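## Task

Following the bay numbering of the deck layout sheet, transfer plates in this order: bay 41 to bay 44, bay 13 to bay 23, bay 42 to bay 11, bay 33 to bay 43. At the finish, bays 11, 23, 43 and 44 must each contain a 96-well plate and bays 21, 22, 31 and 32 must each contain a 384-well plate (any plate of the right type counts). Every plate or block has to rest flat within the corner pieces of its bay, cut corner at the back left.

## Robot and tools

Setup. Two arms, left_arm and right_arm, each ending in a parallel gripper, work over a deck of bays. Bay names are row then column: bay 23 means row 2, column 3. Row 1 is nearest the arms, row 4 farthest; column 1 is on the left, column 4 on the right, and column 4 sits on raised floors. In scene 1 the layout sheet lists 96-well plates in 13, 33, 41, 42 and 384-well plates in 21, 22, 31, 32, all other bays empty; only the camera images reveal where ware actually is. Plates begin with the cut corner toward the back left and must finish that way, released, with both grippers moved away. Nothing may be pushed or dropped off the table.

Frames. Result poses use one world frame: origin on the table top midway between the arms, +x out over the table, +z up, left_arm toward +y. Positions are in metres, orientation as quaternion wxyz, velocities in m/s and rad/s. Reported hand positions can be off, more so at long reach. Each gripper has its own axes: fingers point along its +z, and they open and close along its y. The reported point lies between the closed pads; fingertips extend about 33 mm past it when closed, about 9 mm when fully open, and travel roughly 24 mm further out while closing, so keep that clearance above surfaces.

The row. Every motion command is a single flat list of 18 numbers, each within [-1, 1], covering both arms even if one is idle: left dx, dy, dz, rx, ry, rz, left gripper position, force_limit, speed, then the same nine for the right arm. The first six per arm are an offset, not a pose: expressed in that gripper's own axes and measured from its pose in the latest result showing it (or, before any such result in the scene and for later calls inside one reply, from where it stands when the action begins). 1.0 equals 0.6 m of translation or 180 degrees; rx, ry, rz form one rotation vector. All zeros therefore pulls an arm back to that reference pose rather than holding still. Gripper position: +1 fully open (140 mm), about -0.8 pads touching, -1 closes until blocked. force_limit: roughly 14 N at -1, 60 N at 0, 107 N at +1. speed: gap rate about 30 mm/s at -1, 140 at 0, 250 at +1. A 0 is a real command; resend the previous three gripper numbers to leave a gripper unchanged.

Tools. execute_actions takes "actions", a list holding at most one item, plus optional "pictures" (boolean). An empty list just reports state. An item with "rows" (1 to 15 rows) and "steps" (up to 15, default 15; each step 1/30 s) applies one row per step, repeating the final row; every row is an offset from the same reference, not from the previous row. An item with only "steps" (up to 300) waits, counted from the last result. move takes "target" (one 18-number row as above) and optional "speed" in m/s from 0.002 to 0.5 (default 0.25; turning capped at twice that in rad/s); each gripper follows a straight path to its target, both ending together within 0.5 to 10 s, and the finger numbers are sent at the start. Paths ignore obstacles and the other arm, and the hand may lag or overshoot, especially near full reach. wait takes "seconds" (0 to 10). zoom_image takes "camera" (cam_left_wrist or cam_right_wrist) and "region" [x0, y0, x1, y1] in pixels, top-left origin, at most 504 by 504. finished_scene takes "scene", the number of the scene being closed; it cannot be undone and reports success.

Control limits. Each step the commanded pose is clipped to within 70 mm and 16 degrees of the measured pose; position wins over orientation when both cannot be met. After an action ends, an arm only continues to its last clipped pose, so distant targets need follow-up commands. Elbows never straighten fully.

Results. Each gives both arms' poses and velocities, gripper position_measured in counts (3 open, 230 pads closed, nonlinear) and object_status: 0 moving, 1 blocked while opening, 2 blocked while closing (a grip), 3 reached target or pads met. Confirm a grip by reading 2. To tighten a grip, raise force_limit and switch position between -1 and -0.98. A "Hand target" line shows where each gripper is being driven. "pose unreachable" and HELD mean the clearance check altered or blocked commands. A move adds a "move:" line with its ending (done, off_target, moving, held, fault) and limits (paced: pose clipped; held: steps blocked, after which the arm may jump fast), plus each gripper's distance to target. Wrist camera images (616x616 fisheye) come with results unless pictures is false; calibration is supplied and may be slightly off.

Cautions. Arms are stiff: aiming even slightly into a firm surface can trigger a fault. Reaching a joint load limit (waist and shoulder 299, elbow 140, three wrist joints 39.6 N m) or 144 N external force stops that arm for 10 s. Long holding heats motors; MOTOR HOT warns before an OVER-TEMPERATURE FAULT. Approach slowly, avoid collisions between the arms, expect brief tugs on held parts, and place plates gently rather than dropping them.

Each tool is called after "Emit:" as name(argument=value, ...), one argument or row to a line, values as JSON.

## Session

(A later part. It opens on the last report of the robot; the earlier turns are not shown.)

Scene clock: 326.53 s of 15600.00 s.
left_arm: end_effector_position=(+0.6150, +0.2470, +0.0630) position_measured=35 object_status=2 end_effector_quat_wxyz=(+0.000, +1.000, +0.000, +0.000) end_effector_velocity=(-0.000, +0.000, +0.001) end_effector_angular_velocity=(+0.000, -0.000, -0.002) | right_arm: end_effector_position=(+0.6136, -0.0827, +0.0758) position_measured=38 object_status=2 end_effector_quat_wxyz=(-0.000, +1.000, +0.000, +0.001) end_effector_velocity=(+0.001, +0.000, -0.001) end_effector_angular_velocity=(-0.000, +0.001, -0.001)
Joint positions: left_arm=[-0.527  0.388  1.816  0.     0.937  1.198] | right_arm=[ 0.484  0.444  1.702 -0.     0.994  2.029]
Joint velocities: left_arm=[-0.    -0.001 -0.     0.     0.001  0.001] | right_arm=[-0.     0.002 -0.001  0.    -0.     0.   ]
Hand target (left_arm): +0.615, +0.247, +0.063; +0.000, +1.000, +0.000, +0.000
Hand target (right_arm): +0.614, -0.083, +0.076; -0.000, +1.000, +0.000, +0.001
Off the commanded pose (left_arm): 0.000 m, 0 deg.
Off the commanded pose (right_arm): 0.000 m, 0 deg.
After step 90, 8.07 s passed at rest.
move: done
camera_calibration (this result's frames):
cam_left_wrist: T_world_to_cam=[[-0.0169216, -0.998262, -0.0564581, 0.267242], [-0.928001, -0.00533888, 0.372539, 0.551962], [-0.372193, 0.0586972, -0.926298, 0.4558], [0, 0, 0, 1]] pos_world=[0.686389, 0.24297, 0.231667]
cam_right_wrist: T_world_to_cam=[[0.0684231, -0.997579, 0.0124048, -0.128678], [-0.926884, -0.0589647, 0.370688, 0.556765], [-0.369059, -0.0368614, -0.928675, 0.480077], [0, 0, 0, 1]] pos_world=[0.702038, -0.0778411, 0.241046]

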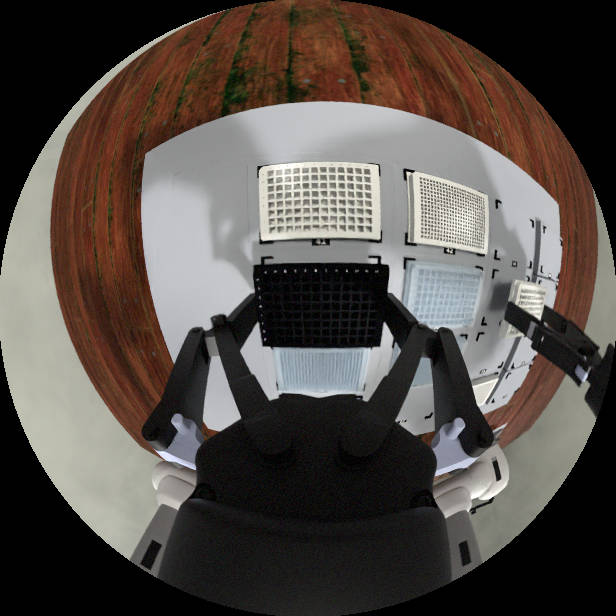

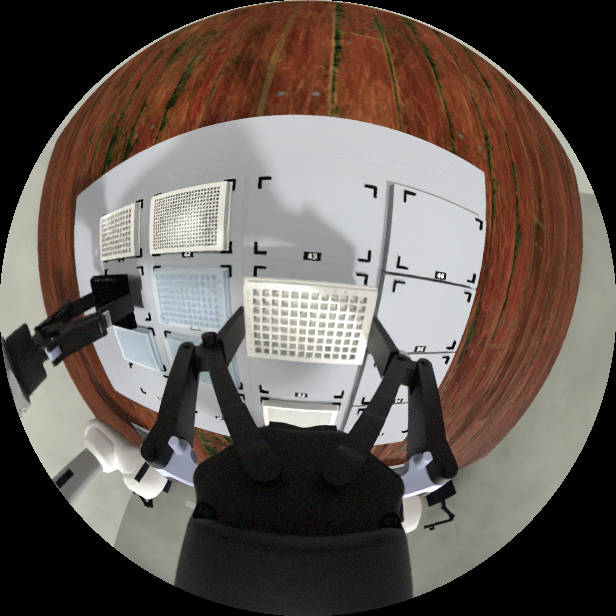

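Emit:
zoom_image(
  camera="cam_left_wrist",
  region=[240, 225, 400, 285],
)

Emit:
zoom_image(
  camera="cam_right_wrist",
  region=[230, 240, 390, 300],
)

Emit:
zoom_image(
  camera="cam_left_wrist",
  region=[480, 260, 570, 350],
)

Emit:
zoom_image(
  camera="cam_right_wrist",
  region=[70, 260, 160, 350],
)

Region (240, 225, 400, 285) of cam_left_wrist's 616x616 image, scaled by 3.150, with more detail than that image has; it fills the top 189 rows of this view, and the rest is white.

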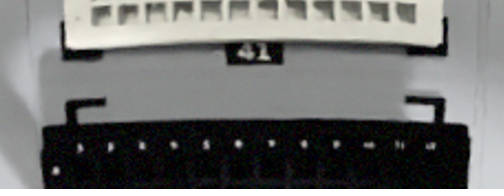

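Region (230, 240, 390, 300) of cam_right_wrist's 616x616 image, scaled by 3.150, with more detail than that image has; it fills the top 189 rows of this view, and the rest is white.

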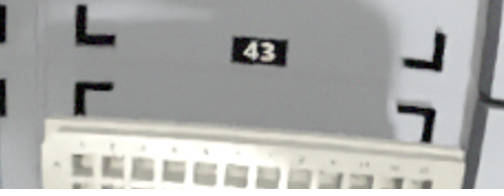

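Region (480, 260, 570, 350) of cam_left_wrist's 616x616 image, scaled by 5.600, with more detail than that image has.

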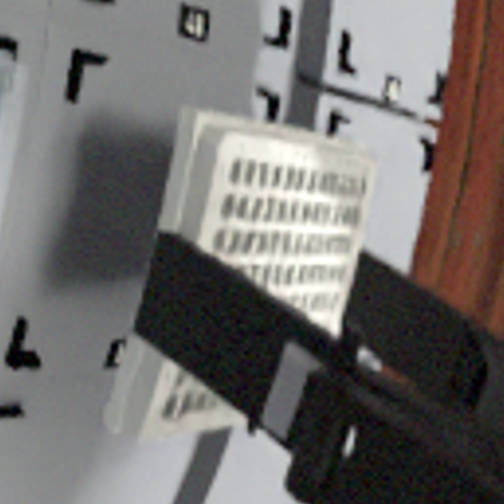

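Region (70, 260, 160, 350) of cam_right_wrist's 616x616 image, scaled by 5.600, with more detail than that image has.

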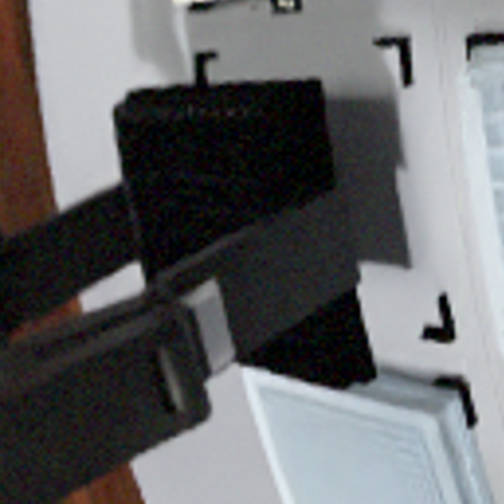

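Emit:
move(
  target=[-0.359, 0, 0, 0, 0, 0, -1, 0, -0.6, 0.1795, 0.275, 0, 0, 0, 0, -1, 0, -0.6],
  speed=0.25,
)

Emit:
zoom_image(
  camera="cam_left_wrist",
  region=[240, 225, 400, 285],
)

Emit:
zoom_image(
  camera="cam_right_wrist",
  region=[230, 240, 390, 300],
)

Scene clock: 347.27 s of 15600.00 s.
left_arm: end_effector_position=(+0.3997, +0.2471, +0.0629) position_measured=35 object_status=2 end_effector_quat_wxyz=(+0.000, +1.000, +0.000, +0.000) end_effector_velocity=(+0.000, +0.000, -0.000) end_effector_angular_velocity=(+0.000, -0.001, +0.001) | right_arm: end_effector_position=(+0.7215, -0.2475, +0.0759) position_measured=38 object_status=2 end_effector_quat_wxyz=(+0.000, +1.000, +0.000, +0.001) end_effector_velocity=(-0.000, -0.001, -0.001) end_effector_angular_velocity=(-0.001, +0.002, +0.001)
Joint positions: left_arm=[-0.688  0.112  2.19  -0.     0.839  1.037] | right_arm=[ 0.231  0.498  1.615 -0.     1.027  1.776]
Joint velocities: left_arm=[-0.    -0.     0.001  0.001 -0.001 -0.002] | right_arm=[-0.001  0.001  0.    -0.     0.001 -0.001]
Hand target (left_arm): +0.400, +0.247, +0.063; +0.000, +1.000, +0.000, +0.000
Hand target (right_arm): +0.722, -0.248, +0.076; +0.000, +1.000, +0.000, +0.001
Off the commanded pose (left_arm): 0.000 m, 0 deg.
Off the commanded pose (right_arm): 0.000 m, 0 deg.
After step 90, 16.47 s passed at rest.
move: done
camera_calibration (this result's frames):
cam_left_wrist: T_world_to_cam=[[-0.0168774, -0.998272, -0.0562841, 0.2637], [-0.928038, -0.00530917, 0.372447, 0.352186], [-0.372103, 0.0585198, -0.926345, 0.375537], [0, 0, 0, 1]] pos_world=[0.471031, 0.243138, 0.231548]
cam_right_wrist: T_world_to_cam=[[0.0684615, -0.997573, 0.0127283, -0.30055], [-0.926867, -0.0588786, 0.370744, 0.64701], [-0.369095, -0.0371791, -0.928648, 0.513798], [0, 0, 0, 1]] pos_world=[0.809909, -0.242623, 0.241088]

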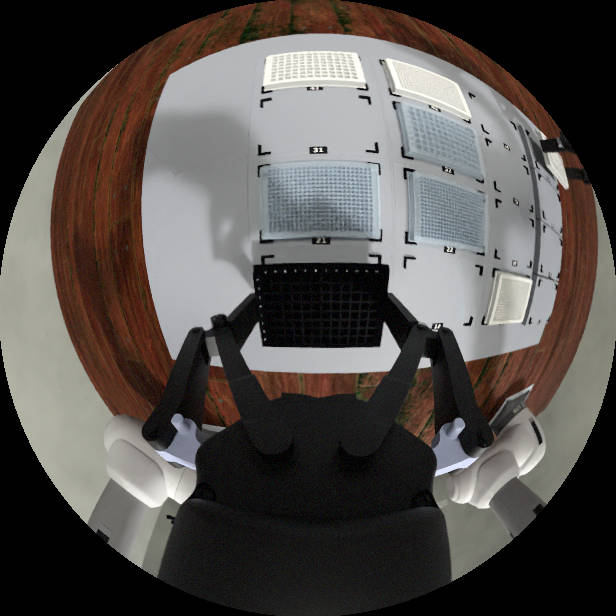

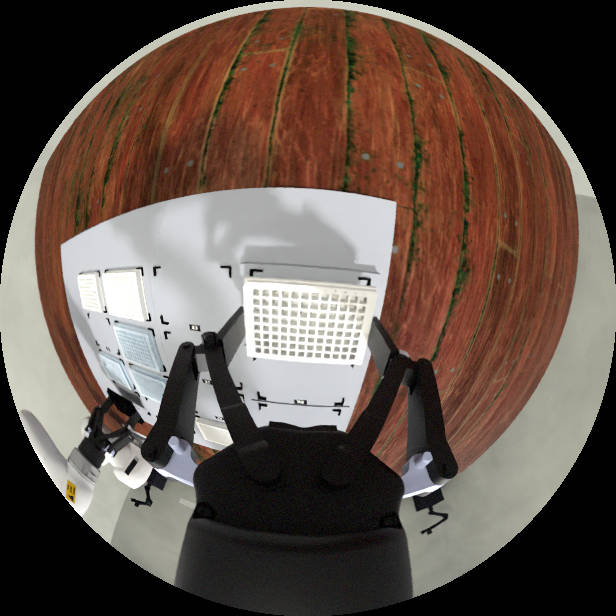

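Region (240, 225, 400, 285) of cam_left_wrist's 616x616 image, scaled by 3.150, with more detail than that image has; it fills the top 189 rows of this view, and the rest is white.

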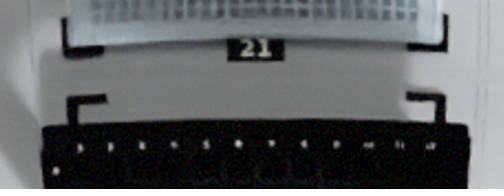

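Region (230, 240, 390, 300) of cam_right_wrist's 616x616 image, scaled by 3.150, with more detail than that image has; it fills the top 189 rows of this view, and the rest is white.

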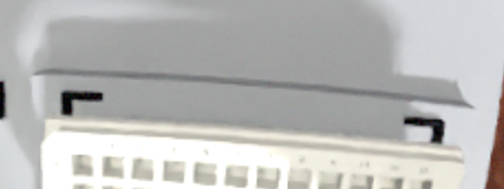

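Emit:
move(
  target=[0.0023, 0.0008, 0.0432, 0, 0, 0, -1, 0, -0.6, 0, -0.0012, 0.0282, 0, 0, 0, -1, 0, -0.6],
  speed=0.06,
)

Emit:
zoom_image(
  camera="cam_left_wrist",
  region=[230, 240, 410, 360],
)

Emit:
zoom_image(
  camera="cam_right_wrist",
  region=[220, 255, 400, 375],
)

Scene clock: 366.33 s of 15600.00 s.
left_arm: end_effector_position=(+0.4011, +0.2466, +0.0370) position_measured=35 object_status=2 end_effector_quat_wxyz=(+0.000, +1.000, +0.000, +0.000) end_effector_velocity=(-0.001, +0.000, -0.000) end_effector_angular_velocity=(+0.001, +0.002, -0.002) | right_arm: end_effector_position=(+0.7215, -0.2468, +0.0590) position_measured=38 object_status=2 end_effector_quat_wxyz=(+0.000, +1.000, +0.000, +0.001) end_effector_velocity=(+0.000, -0.000, -0.000) end_effector_angular_velocity=(+0.000, +0.001, +0.000)
Joint positions: left_arm=[-0.687  0.149  2.209  0.     0.783  1.037] | right_arm=[ 0.231  0.513  1.627 -0.     1.001  1.777]
Joint velocities: left_arm=[-0.     0.     0.    -0.     0.002  0.001] | right_arm=[-0.     0.001 -0.001  0.     0.001 -0.001]
Hand target (left_arm): +0.401, +0.247, +0.037; +0.000, +1.000, +0.000, +0.000
Hand target (right_arm): +0.722, -0.247, +0.059; +0.000, +1.000, +0.000, +0.001
Off the commanded pose (left_arm): 0.000 m, 0 deg.
Off the commanded pose (right_arm): 0.000 m, 0 deg.
After step 90, 15.30 s passed at rest.
move: done
camera_calibration (this result's frames):
cam_left_wrist: T_world_to_cam=[[-0.0169158, -0.99827, -0.0563069, 0.261815], [-0.928055, -0.00527936, 0.372405, 0.363107], [-0.372059, 0.0585555, -0.92636, 0.352091], [0, 0, 0, 1]] pos_world=[0.47241, 0.242662, 0.205683]
cam_right_wrist: T_world_to_cam=[[0.0684554, -0.997574, 0.0126781, -0.299584], [-0.926869, -0.0588919, 0.370737, 0.653354], [-0.369091, -0.0371299, -0.928651, 0.498147], [0, 0, 0, 1]] pos_world=[0.809943, -0.241884, 0.22418]

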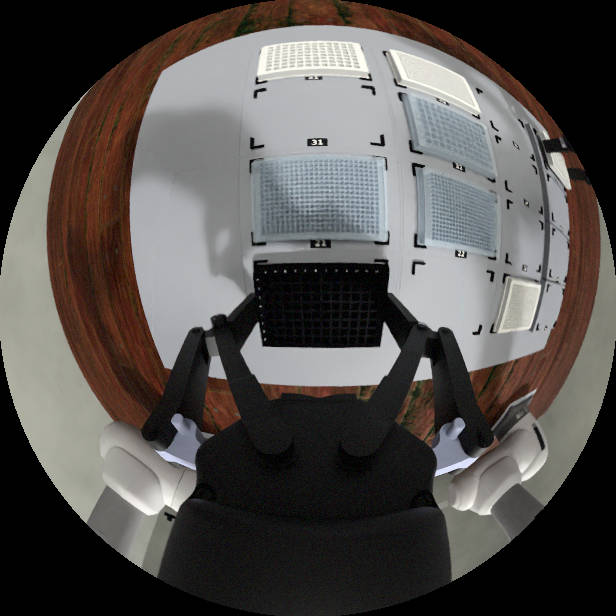

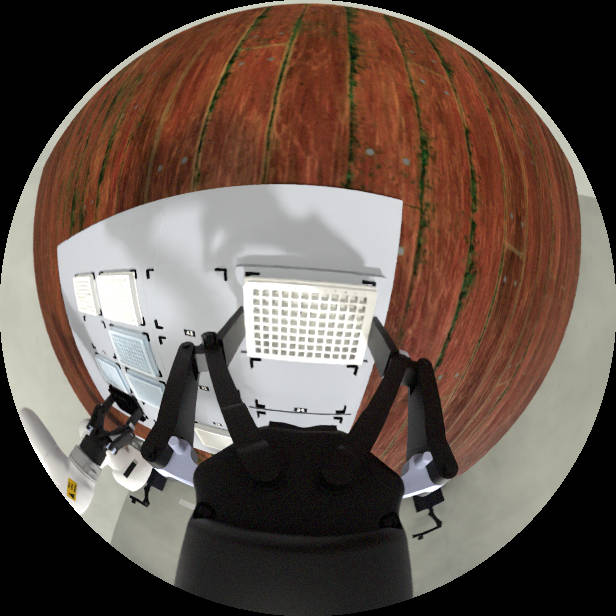

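Region (230, 240, 410, 360) of cam_left_wrist's 616x616 image, scaled by 2.800, with more detail than that image has.

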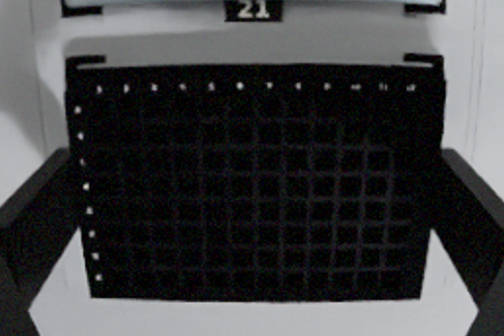

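Region (220, 255, 400, 375) of cam_right_wrist's 616x616 image, scaled by 2.800, with more detail than that image has.

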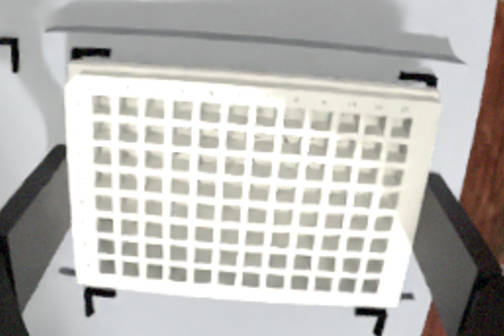

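Emit:
move(
  target=[0, 0, 0.0117, 0, 0, 0, -1, 0, -0.6, -0.0012, 0, 0.0133, 0, 0, 0, -1, 0, -0.6],
  speed=0.02,
)

Emit:
zoom_image(
  camera="cam_left_wrist",
  region=[230, 240, 410, 360],
)

Emit:
zoom_image(
  camera="cam_right_wrist",
  region=[220, 255, 400, 375],
)

Scene clock: 378.40 s of 15600.00 s.
left_arm: end_effector_position=(+0.4011, +0.2466, +0.0300) position_measured=35 object_status=2 end_effector_quat_wxyz=(+0.000, +1.000, +0.000, +0.000) end_effector_velocity=(+0.000, +0.000, -0.000) end_effector_angular_velocity=(-0.000, -0.001, -0.000) | right_arm: end_effector_position=(+0.7208, -0.2468, +0.0510) position_measured=38 object_status=2 end_effector_quat_wxyz=(+0.000, +1.000, +0.000, +0.001) end_effector_velocity=(+0.001, +0.000, +0.000) end_effector_angular_velocity=(+0.000, -0.002, +0.001)
Joint positions: left_arm=[-0.687  0.159  2.214 -0.     0.767  1.037] | right_arm=[ 0.232  0.519  1.633 -0.     0.988  1.777]
Joint velocities: left_arm=[ 0.     0.     0.     0.    -0.001  0.   ] | right_arm=[ 0.    -0.001 -0.    -0.    -0.002 -0.001]
Hand target (left_arm): +0.401, +0.247, +0.030; +0.000, +1.000, +0.000, +0.000
Hand target (right_arm): +0.721, -0.247, +0.051; +0.000, +1.000, +0.000, +0.001
Off the commanded pose (left_arm): 0.000 m, 0 deg.
Off the commanded pose (right_arm): 0.000 m, 0 deg.
After step 90, 8.37 s passed at rest.
move: done
camera_calibration (this result's frames):
cam_left_wrist: T_world_to_cam=[[-0.0168744, -0.998273, -0.0562644, 0.261389], [-0.928051, -0.00530264, 0.372416, 0.365713], [-0.372071, 0.0585005, -0.926359, 0.345625], [0, 0, 0, 1]] pos_world=[0.472408, 0.242658, 0.198683]
cam_right_wrist: T_world_to_cam=[[0.0684894, -0.997571, 0.0127106, -0.299466], [-0.926874, -0.058912, 0.370721, 0.655662], [-0.369072, -0.0371716, -0.928657, 0.490468], [0, 0, 0, 1]] pos_world=[0.809244, -0.24188, 0.216215]

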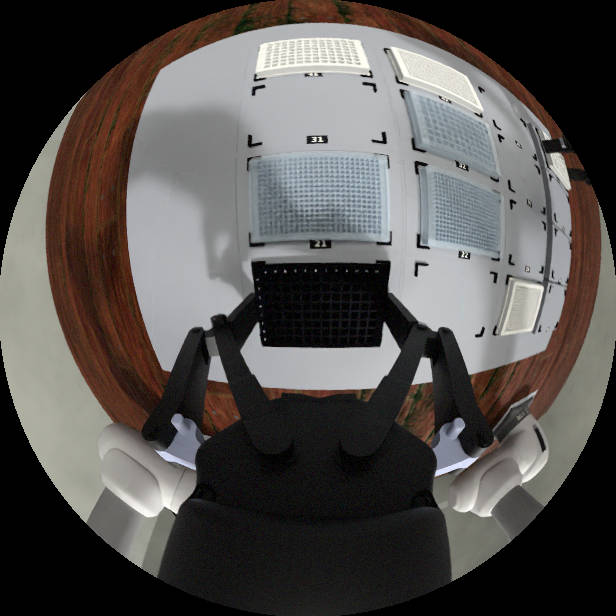

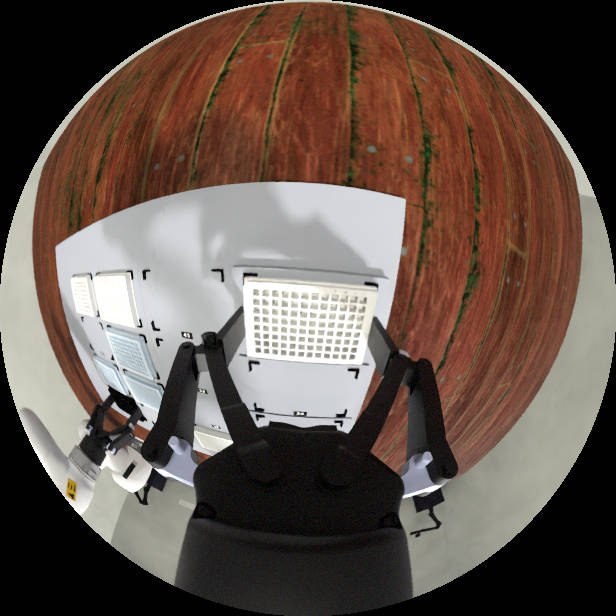

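Region (230, 240, 410, 360) of cam_left_wrist's 616x616 image, scaled by 2.800, with more detail than that image has.

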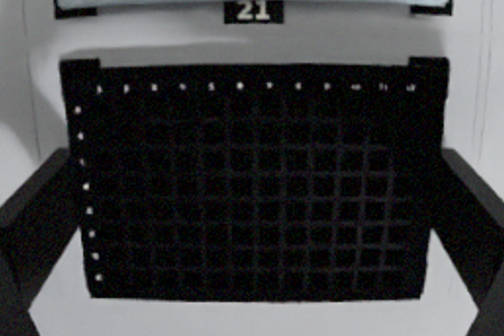

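Region (220, 255, 400, 375) of cam_right_wrist's 616x616 image, scaled by 2.800, with more detail than that image has.

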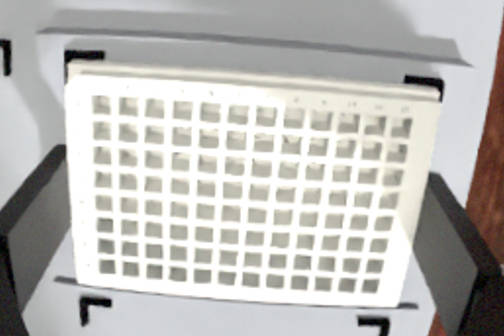

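Emit:
move(
  target=[0, 0, 0.003, 0, 0, 0, -1, 0, -0.6, 0, 0, 0.0065, 0, 0, 0, -1, 0, -0.6],
  speed=0.01,
)

Emit:
zoom_image(
  camera="cam_left_wrist",
  region=[230, 240, 410, 360],
)

Emit:
zoom_image(
  camera="cam_right_wrist",
  region=[220, 255, 400, 375],
)

Scene clock: 387.50 s of 15600.00 s.
left_arm: end_effector_position=(+0.4011, +0.2466, +0.0283) position_measured=35 object_status=2 end_effector_quat_wxyz=(+0.000, +1.000, +0.000, +0.000) end_effector_velocity=(-0.000, -0.000, -0.000) end_effector_angular_velocity=(-0.000, +0.000, -0.000) | right_arm: end_effector_position=(+0.7209, -0.2468, +0.0472) position_measured=38 object_status=2 end_effector_quat_wxyz=(+0.000, +1.000, +0.000, +0.001) end_effector_velocity=(-0.001, -0.000, -0.001) end_effector_angular_velocity=(+0.000, +0.002, +0.001)
Joint positions: left_arm=[-0.687  0.162  2.216  0.     0.763  1.037] | right_arm=[ 0.232  0.523  1.636 -0.     0.982  1.777]
Joint velocities: left_arm=[-0.     0.001  0.    -0.    -0.001 -0.   ] | right_arm=[-0.     0.     0.001  0.     0.001 -0.001]
Hand target (left_arm): +0.401, +0.247, +0.028; +0.000, +1.000, +0.000, +0.000
Hand target (right_arm): +0.721, -0.247, +0.047; +0.000, +1.000, +0.000, +0.001
Off the commanded pose (left_arm): 0.000 m, 0 deg.
Off the commanded pose (right_arm): 0.000 m, 0 deg.
After step 90, 5.40 s passed at rest.
move: done
camera_calibration (this result's frames):
cam_left_wrist: T_world_to_cam=[[-0.0169163, -0.998271, -0.056299, 0.261317], [-0.92806, -0.00527517, 0.372393, 0.366386], [-0.372046, 0.0585484, -0.926366, 0.343943], [0, 0, 0, 1]] pos_world=[0.472412, 0.242661, 0.19689]
cam_right_wrist: T_world_to_cam=[[0.0684617, -0.997573, 0.0126605, -0.299376], [-0.926888, -0.0589062, 0.370687, 0.65712], [-0.369042, -0.0371128, -0.928671, 0.486893], [0, 0, 0, 1]] pos_world=[0.809256, -0.241871, 0.212368]

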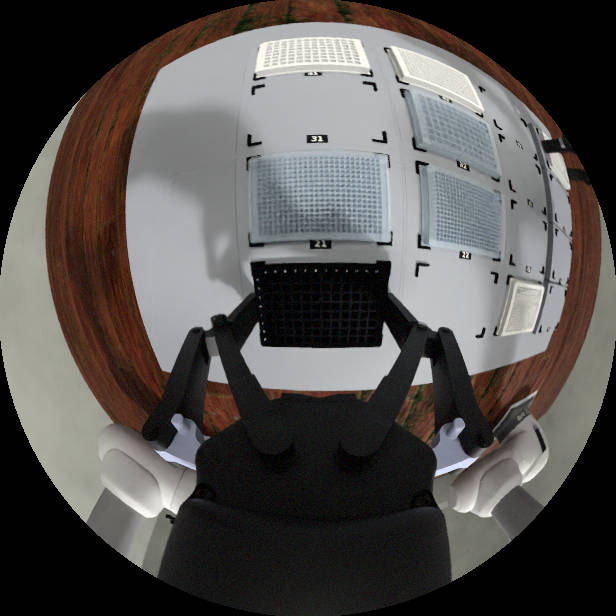

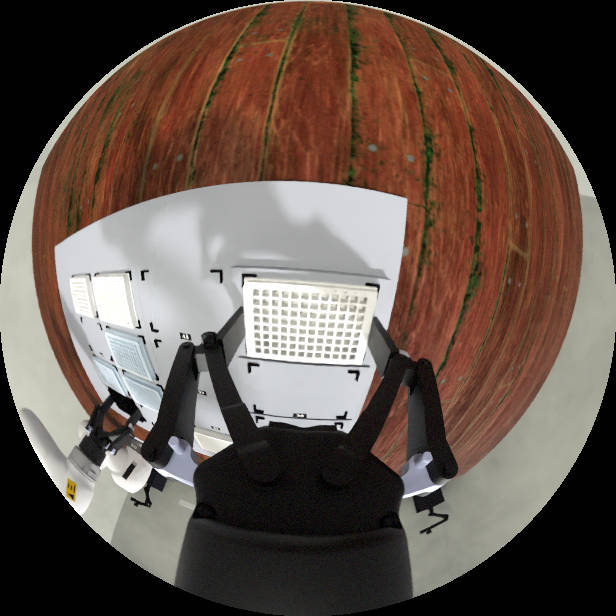

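Region (230, 240, 410, 360) of cam_left_wrist's 616x616 image, scaled by 2.800, with more detail than that image has.

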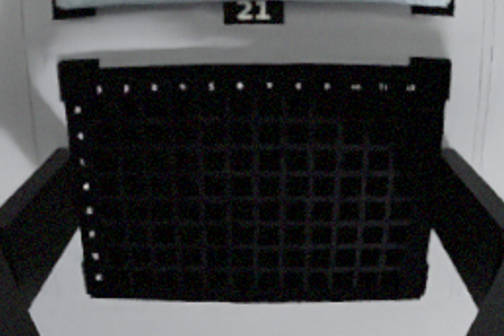

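Region (220, 255, 400, 375) of cam_right_wrist's 616x616 image, scaled by 2.800, with more detail than that image has.

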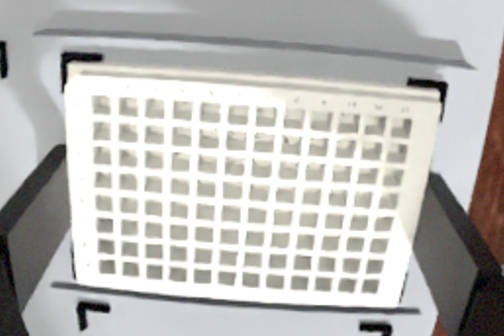

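Emit:
zoom_image(
  camera="cam_right_wrist",
  region=[232, 262, 282, 302],
)

Emit:
zoom_image(
  camera="cam_right_wrist",
  region=[342, 270, 392, 310],
)

Region (232, 262, 282, 302) of cam_right_wrist's 616x616 image, scaled by 10.080, with more detail than that image has; it fills the top 403 rows of this view, and the rest is white.

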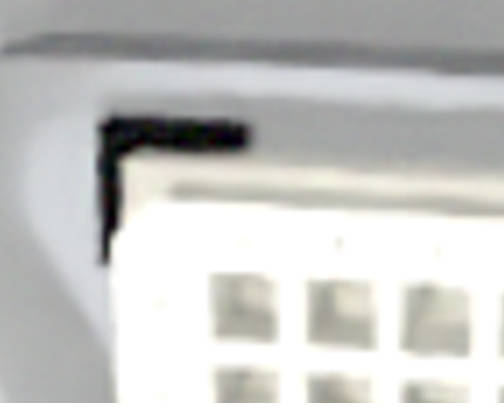

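Region (342, 270, 392, 310) of cam_right_wrist's 616x616 image, scaled by 10.080, with more detail than that image has; it fills the top 403 rows of this view, and the rest is white.

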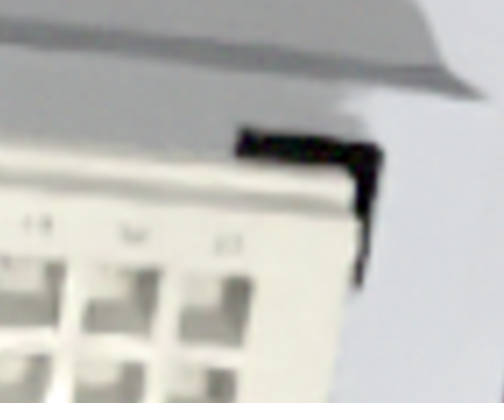

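Emit:
execute_actions(
  actions=[
    {"rows": [[0,0,0,0,0,0,1,0,-0.6,0,0,0,0,0,0,1,0,-0.6]], "steps": 12},
  ],
)

Emit:
zoom_image(
  camera="cam_left_wrist",
  region=[230, 240, 410, 360],
)

Emit:
zoom_image(
  camera="cam_right_wrist",
  region=[220, 255, 400, 375],
)

Scene clock: 399.83 s of 15600.00 s.
left_arm: end_effector_position=(+0.4010, +0.2466, +0.0282) position_measured=3 object_status=0 end_effector_quat_wxyz=(+0.000, +1.000, +0.000, +0.000) end_effector_velocity=(-0.000, +0.000, +0.000) end_effector_angular_velocity=(+0.001, +0.001, -0.002) | right_arm: end_effector_position=(+0.7209, -0.2468, +0.0471) position_measured=3 object_status=0 end_effector_quat_wxyz=(+0.000, +1.000, +0.000, +0.001) end_effector_velocity=(-0.000, +0.000, +0.001) end_effector_angular_velocity=(+0.001, -0.000, +0.001)
Joint positions: left_arm=[-0.687  0.162  2.216 -0.     0.763  1.037] | right_arm=[ 0.232  0.523  1.636 -0.     0.981  1.777]
Joint velocities: left_arm=[-0.    -0.    -0.     0.     0.001  0.002] | right_arm=[ 0.    -0.001 -0.     0.001  0.001 -0.001]
Hand target (left_arm): +0.401, +0.247, +0.028; +0.000, +1.000, +0.000, +0.000
Hand target (right_arm): +0.721, -0.247, +0.047; +0.000, +1.000, +0.000, +0.001
Off the commanded pose (left_arm): 0.000 m, 0 deg.
Off the commanded pose (right_arm): 0.000 m, 0 deg.
Steps of this call (steps 1 to 90: nothing new was sent; then 8.93 s passed at rest; steps 91 to 102: all 12 steps of this action). Readings (end_effector_position | what the end effector reports):
91: left_arm (+0.4011, +0.2466, +0.0283) | right_arm (+0.7209, -0.2468, +0.0471) | left_arm position_measured=35 object_status=0 | right_arm position_measured=38 object_status=0
92: left_arm (+0.4010, +0.2466, +0.0282) | right_arm (+0.7208, -0.2468, +0.0471) | left_arm position_measured=35 object_status=0 | right_arm position_measured=38 object_status=0
94: left_arm (+0.4010, +0.2466, +0.0282) | right_arm (+0.7208, -0.2468, +0.0470) | left_arm position_measured=26 object_status=0 | right_arm position_measured=29 object_status=0
98: left_arm (+0.4010, +0.2466, +0.0282) | right_arm (+0.7208, -0.2468, +0.0470) | left_arm position_measured=10 object_status=0 | right_arm position_measured=13 object_status=0
102: the state above
camera_calibration (this result's frames):
cam_left_wrist: T_world_to_cam=[[-0.0168747, -0.998273, -0.0562659, 0.26129], [-0.92805, -0.005303, 0.372418, 0.366381], [-0.372073, 0.058502, -0.926358, 0.343958], [0, 0, 0, 1]] pos_world=[0.472407, 0.242659, 0.196883]
cam_right_wrist: T_world_to_cam=[[0.0684933, -0.99757, 0.0127188, -0.299415], [-0.926855, -0.0589108, 0.370768, 0.657124], [-0.369118, -0.0371836, -0.928638, 0.486828], [0, 0, 0, 1]] pos_world=[0.809264, -0.241874, 0.212255]

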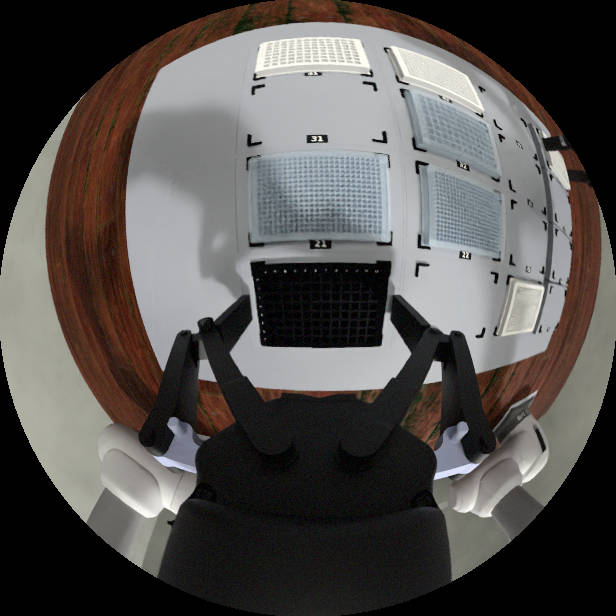

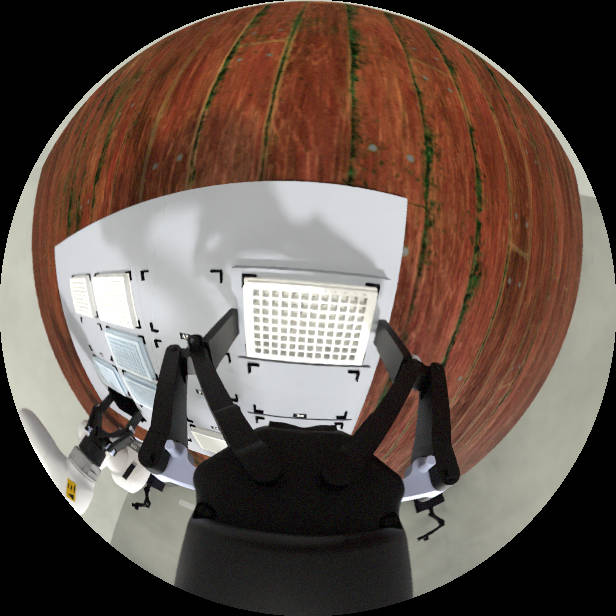

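Region (230, 240, 410, 360) of cam_left_wrist's 616x616 image, scaled by 2.800, with more detail than that image has.

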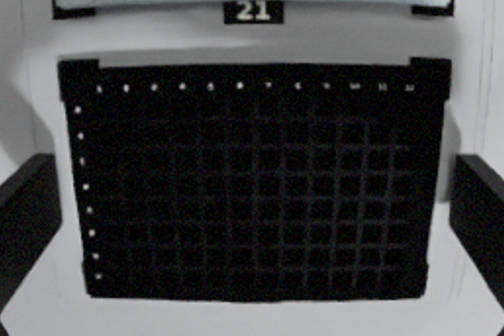

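Region (220, 255, 400, 375) of cam_right_wrist's 616x616 image, scaled by 2.800, with more detail than that image has.

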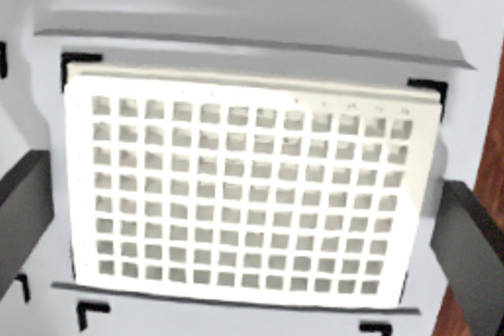

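Emit:
move(
  target=[0, 0, -0.06, 0, 0, 0, 1, 0, -0.6, 0, 0, -0.05, 0, 0, 0, 1, 0, -0.6],
  speed=0.15,
)

Emit:
move(
  target=[-0.1, -0.1, -0.02, 0, 0, 0, 1, 0, -0.6, -0.2, -0.05, 0, 0, 0, 0, 1, 0, -0.6],
  speed=0.25,
)

Scene clock: 435.97 s of 15600.00 s.
left_arm: end_effector_position=(+0.4011, +0.2466, +0.0642) position_measured=3 object_status=3 end_effector_quat_wxyz=(+0.000, +1.000, +0.000, +0.000) end_effector_velocity=(+0.000, -0.000, -0.000) end_effector_angular_velocity=(+0.000, +0.000, +0.000) | right_arm: end_effector_position=(+0.7208, -0.2468, +0.0770) position_measured=3 object_status=3 end_effector_quat_wxyz=(+0.000, +1.000, +0.000, +0.001) end_effector_velocity=(-0.000, -0.001, -0.001) end_effector_angular_velocity=(-0.002, +0.000, +0.001)
Joint positions: left_arm=[-0.687  0.112  2.186  0.     0.842  1.037] | right_arm=[ 0.232  0.497  1.615 -0.     1.028  1.777]
Joint velocities: left_arm=[-0.  0. -0. -0.  0. -0.] | right_arm=[ 0.     0.     0.001 -0.002 -0.    -0.   ]
Hand target (left_arm): +0.401, +0.247, +0.064; +0.000, +1.000, +0.000, +0.000
Hand target (right_arm): +0.721, -0.247, +0.077; +0.000, +1.000, +0.000, +0.001
Off the commanded pose (left_arm): 0.000 m, 0 deg.
Off the commanded pose (right_arm): 0.000 m, 0 deg.
After step 90, 32.40 s passed at rest.
move: done
camera_calibration (this result's frames):
cam_left_wrist: T_world_to_cam=[[-0.0169095, -0.998269, -0.0563271, 0.263349], [-0.928043, -0.00529459, 0.372434, 0.353], [-0.372088, 0.0585716, -0.926348, 0.377225], [0, 0, 0, 1]] pos_world=[0.472413, 0.242667, 0.232805]
cam_right_wrist: T_world_to_cam=[[0.0684493, -0.997574, 0.0126862, -0.299761], [-0.926844, -0.0588806, 0.3708, 0.645938], [-0.369154, -0.0371392, -0.928626, 0.514673], [0, 0, 0, 1]] pos_world=[0.809196, -0.241886, 0.242228]

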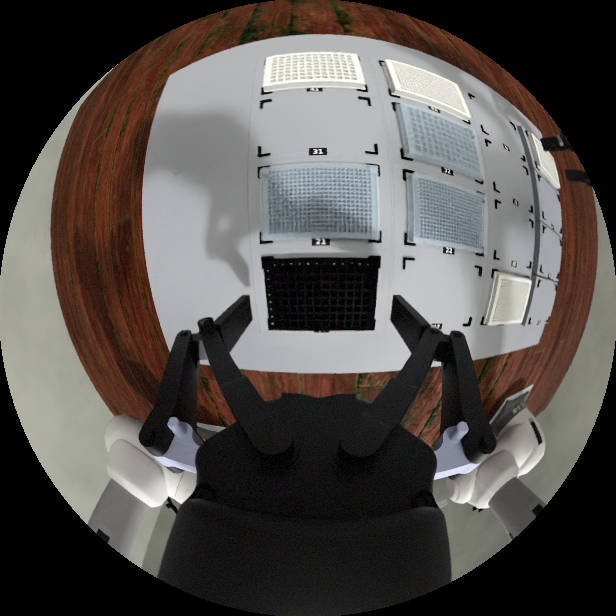

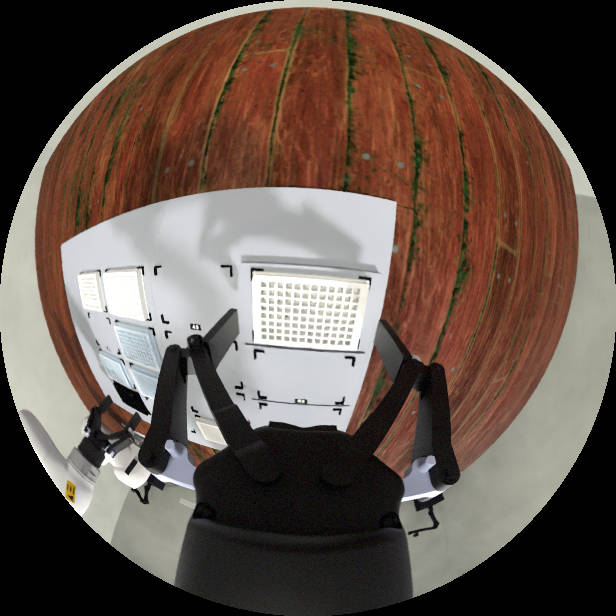

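Scene clock: 436.87 s of 15600.00 s.
left_arm: end_effector_position=(+0.3411, +0.3066, +0.0761) position_measured=3 object_status=3 end_effector_quat_wxyz=(+0.000, +1.000, +0.000, +0.000) end_effector_velocity=(-0.000, -0.000, +0.000) end_effector_angular_velocity=(-0.001, -0.000, -0.001) | right_arm: end_effector_position=(+0.6008, -0.2169, +0.0768) position_measured=3 object_status=3 end_effector_quat_wxyz=(-0.000, +1.000, +0.000, +0.001) end_effector_velocity=(-0.002, -0.000, +0.000) end_effector_angular_velocity=(-0.000, +0.002, -0.001)
Joint positions: left_arm=[-0.635 -0.028  2.307  0.     0.862  1.09 ] | right_arm=[ 0.312  0.352  1.84  -0.     0.949  1.857]
Joint velocities: left_arm=[ 0.    -0.001  0.    -0.001  0.     0.002] | right_arm=[ 0.001 -0.002  0.002  0.     0.002  0.001]
Hand target (left_arm): +0.341, +0.307, +0.076; +0.000, +1.000, +0.000, +0.000
Hand target (right_arm): +0.601, -0.217, +0.077; -0.000, +1.000, +0.000, +0.001
Off the commanded pose (left_arm): 0.000 m, 0 deg.
Off the commanded pose (right_arm): 0.000 m, 0 deg.
move: done
camera_calibration (this result's frames):
cam_left_wrist: T_world_to_cam=[[-0.0169694, -0.998264, -0.0564039, 0.322916], [-0.928051, -0.00526636, 0.372416, 0.293219], [-0.372067, 0.0586654, -0.92635, 0.36238], [0, 0, 0, 1]] pos_world=[0.412431, 0.302641, 0.244705]
cam_right_wrist: T_world_to_cam=[[0.0683804, -0.997582, 0.0124528, -0.2617], [-0.926832, -0.0589018, 0.370827, 0.536536], [-0.369197, -0.036899, -0.928618, 0.471356], [0, 0, 0, 1]] pos_world=[0.689197, -0.212071, 0.242007]

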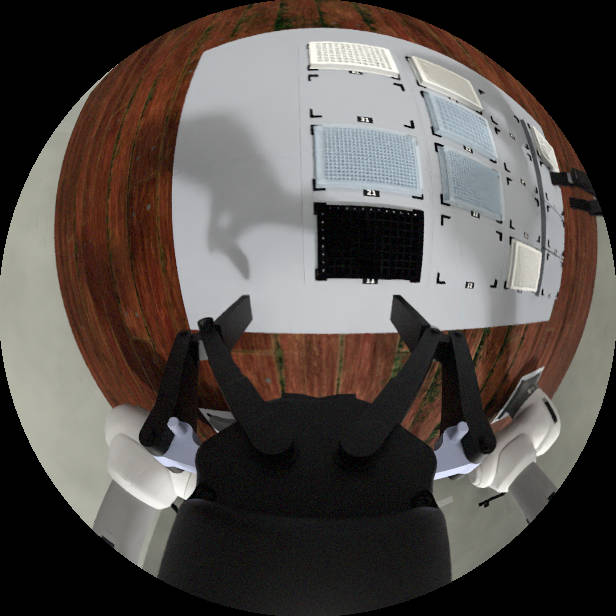

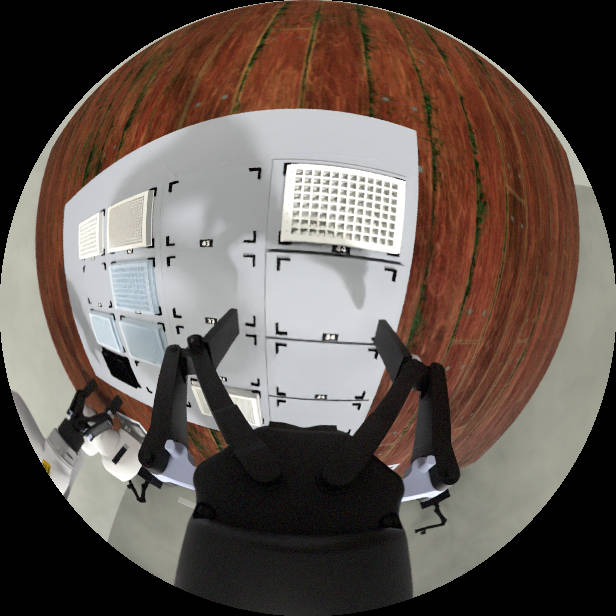

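Emit:
zoom_image(
  camera="cam_right_wrist",
  region=[265, 150, 425, 280],
)

Emit:
zoom_image(
  camera="cam_left_wrist",
  region=[295, 180, 445, 300],
)

Emit:
zoom_image(
  camera="cam_left_wrist",
  region=[510, 110, 580, 190],
)

Region (265, 150, 425, 280) of cam_right_wrist's 616x616 image, scaled by 3.150, with more detail than that image has; it fills the top 410 rows of this view, and the rest is white.

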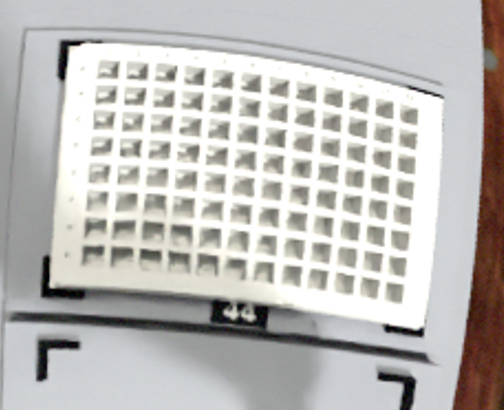

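Region (295, 180, 445, 300) of cam_left_wrist's 616x616 image, scaled by 3.360, with more detail than that image has; it fills the top 403 rows of this view, and the rest is white.

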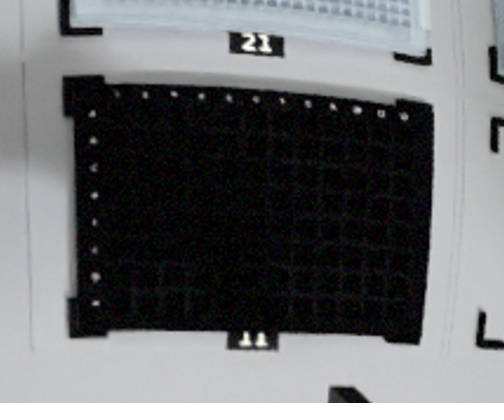

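Region (510, 110, 580, 190) of cam_left_wrist's 616x616 image, scaled by 6.300, with more detail than that image has; it fills the left 441 columns of this view, and the rest is white.

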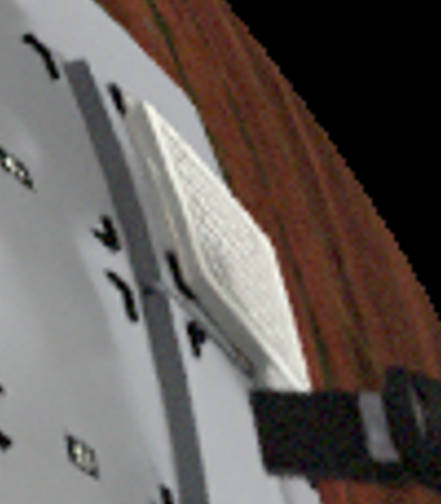

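Emit:
zoom_image(
  camera="cam_right_wrist",
  region=[268, 220, 318, 275],
)

Emit:
zoom_image(
  camera="cam_right_wrist",
  region=[370, 230, 420, 285],
)

Emit:
zoom_image(
  camera="cam_right_wrist",
  region=[270, 150, 320, 200],
)

Region (268, 220, 318, 275) of cam_right_wrist's 616x616 image, scaled by 9.164, with more detail than that image has; it fills the left 458 columns of this view, and the rest is white.

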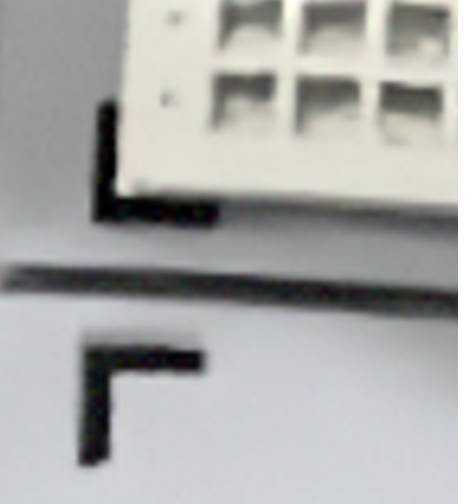

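Region (370, 230, 420, 285) of cam_right_wrist's 616x616 image, scaled by 9.164, with more detail than that image has; it fills the left 458 columns of this view, and the rest is white.

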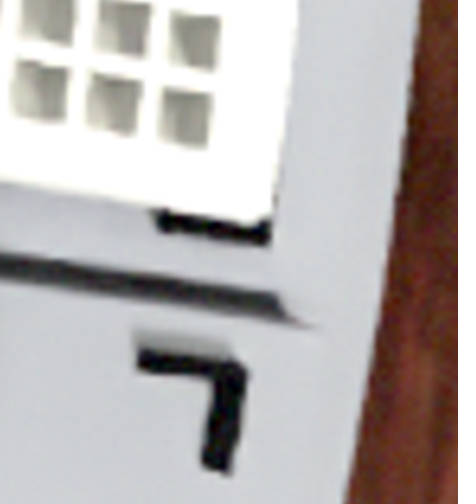

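Region (270, 150, 320, 200) of cam_right_wrist's 616x616 image, scaled by 10.080, with more detail than that image has.

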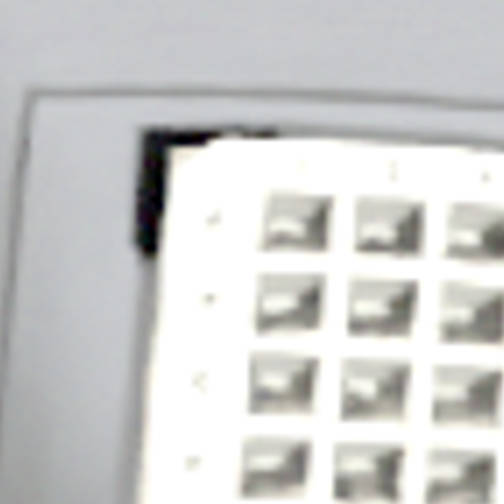

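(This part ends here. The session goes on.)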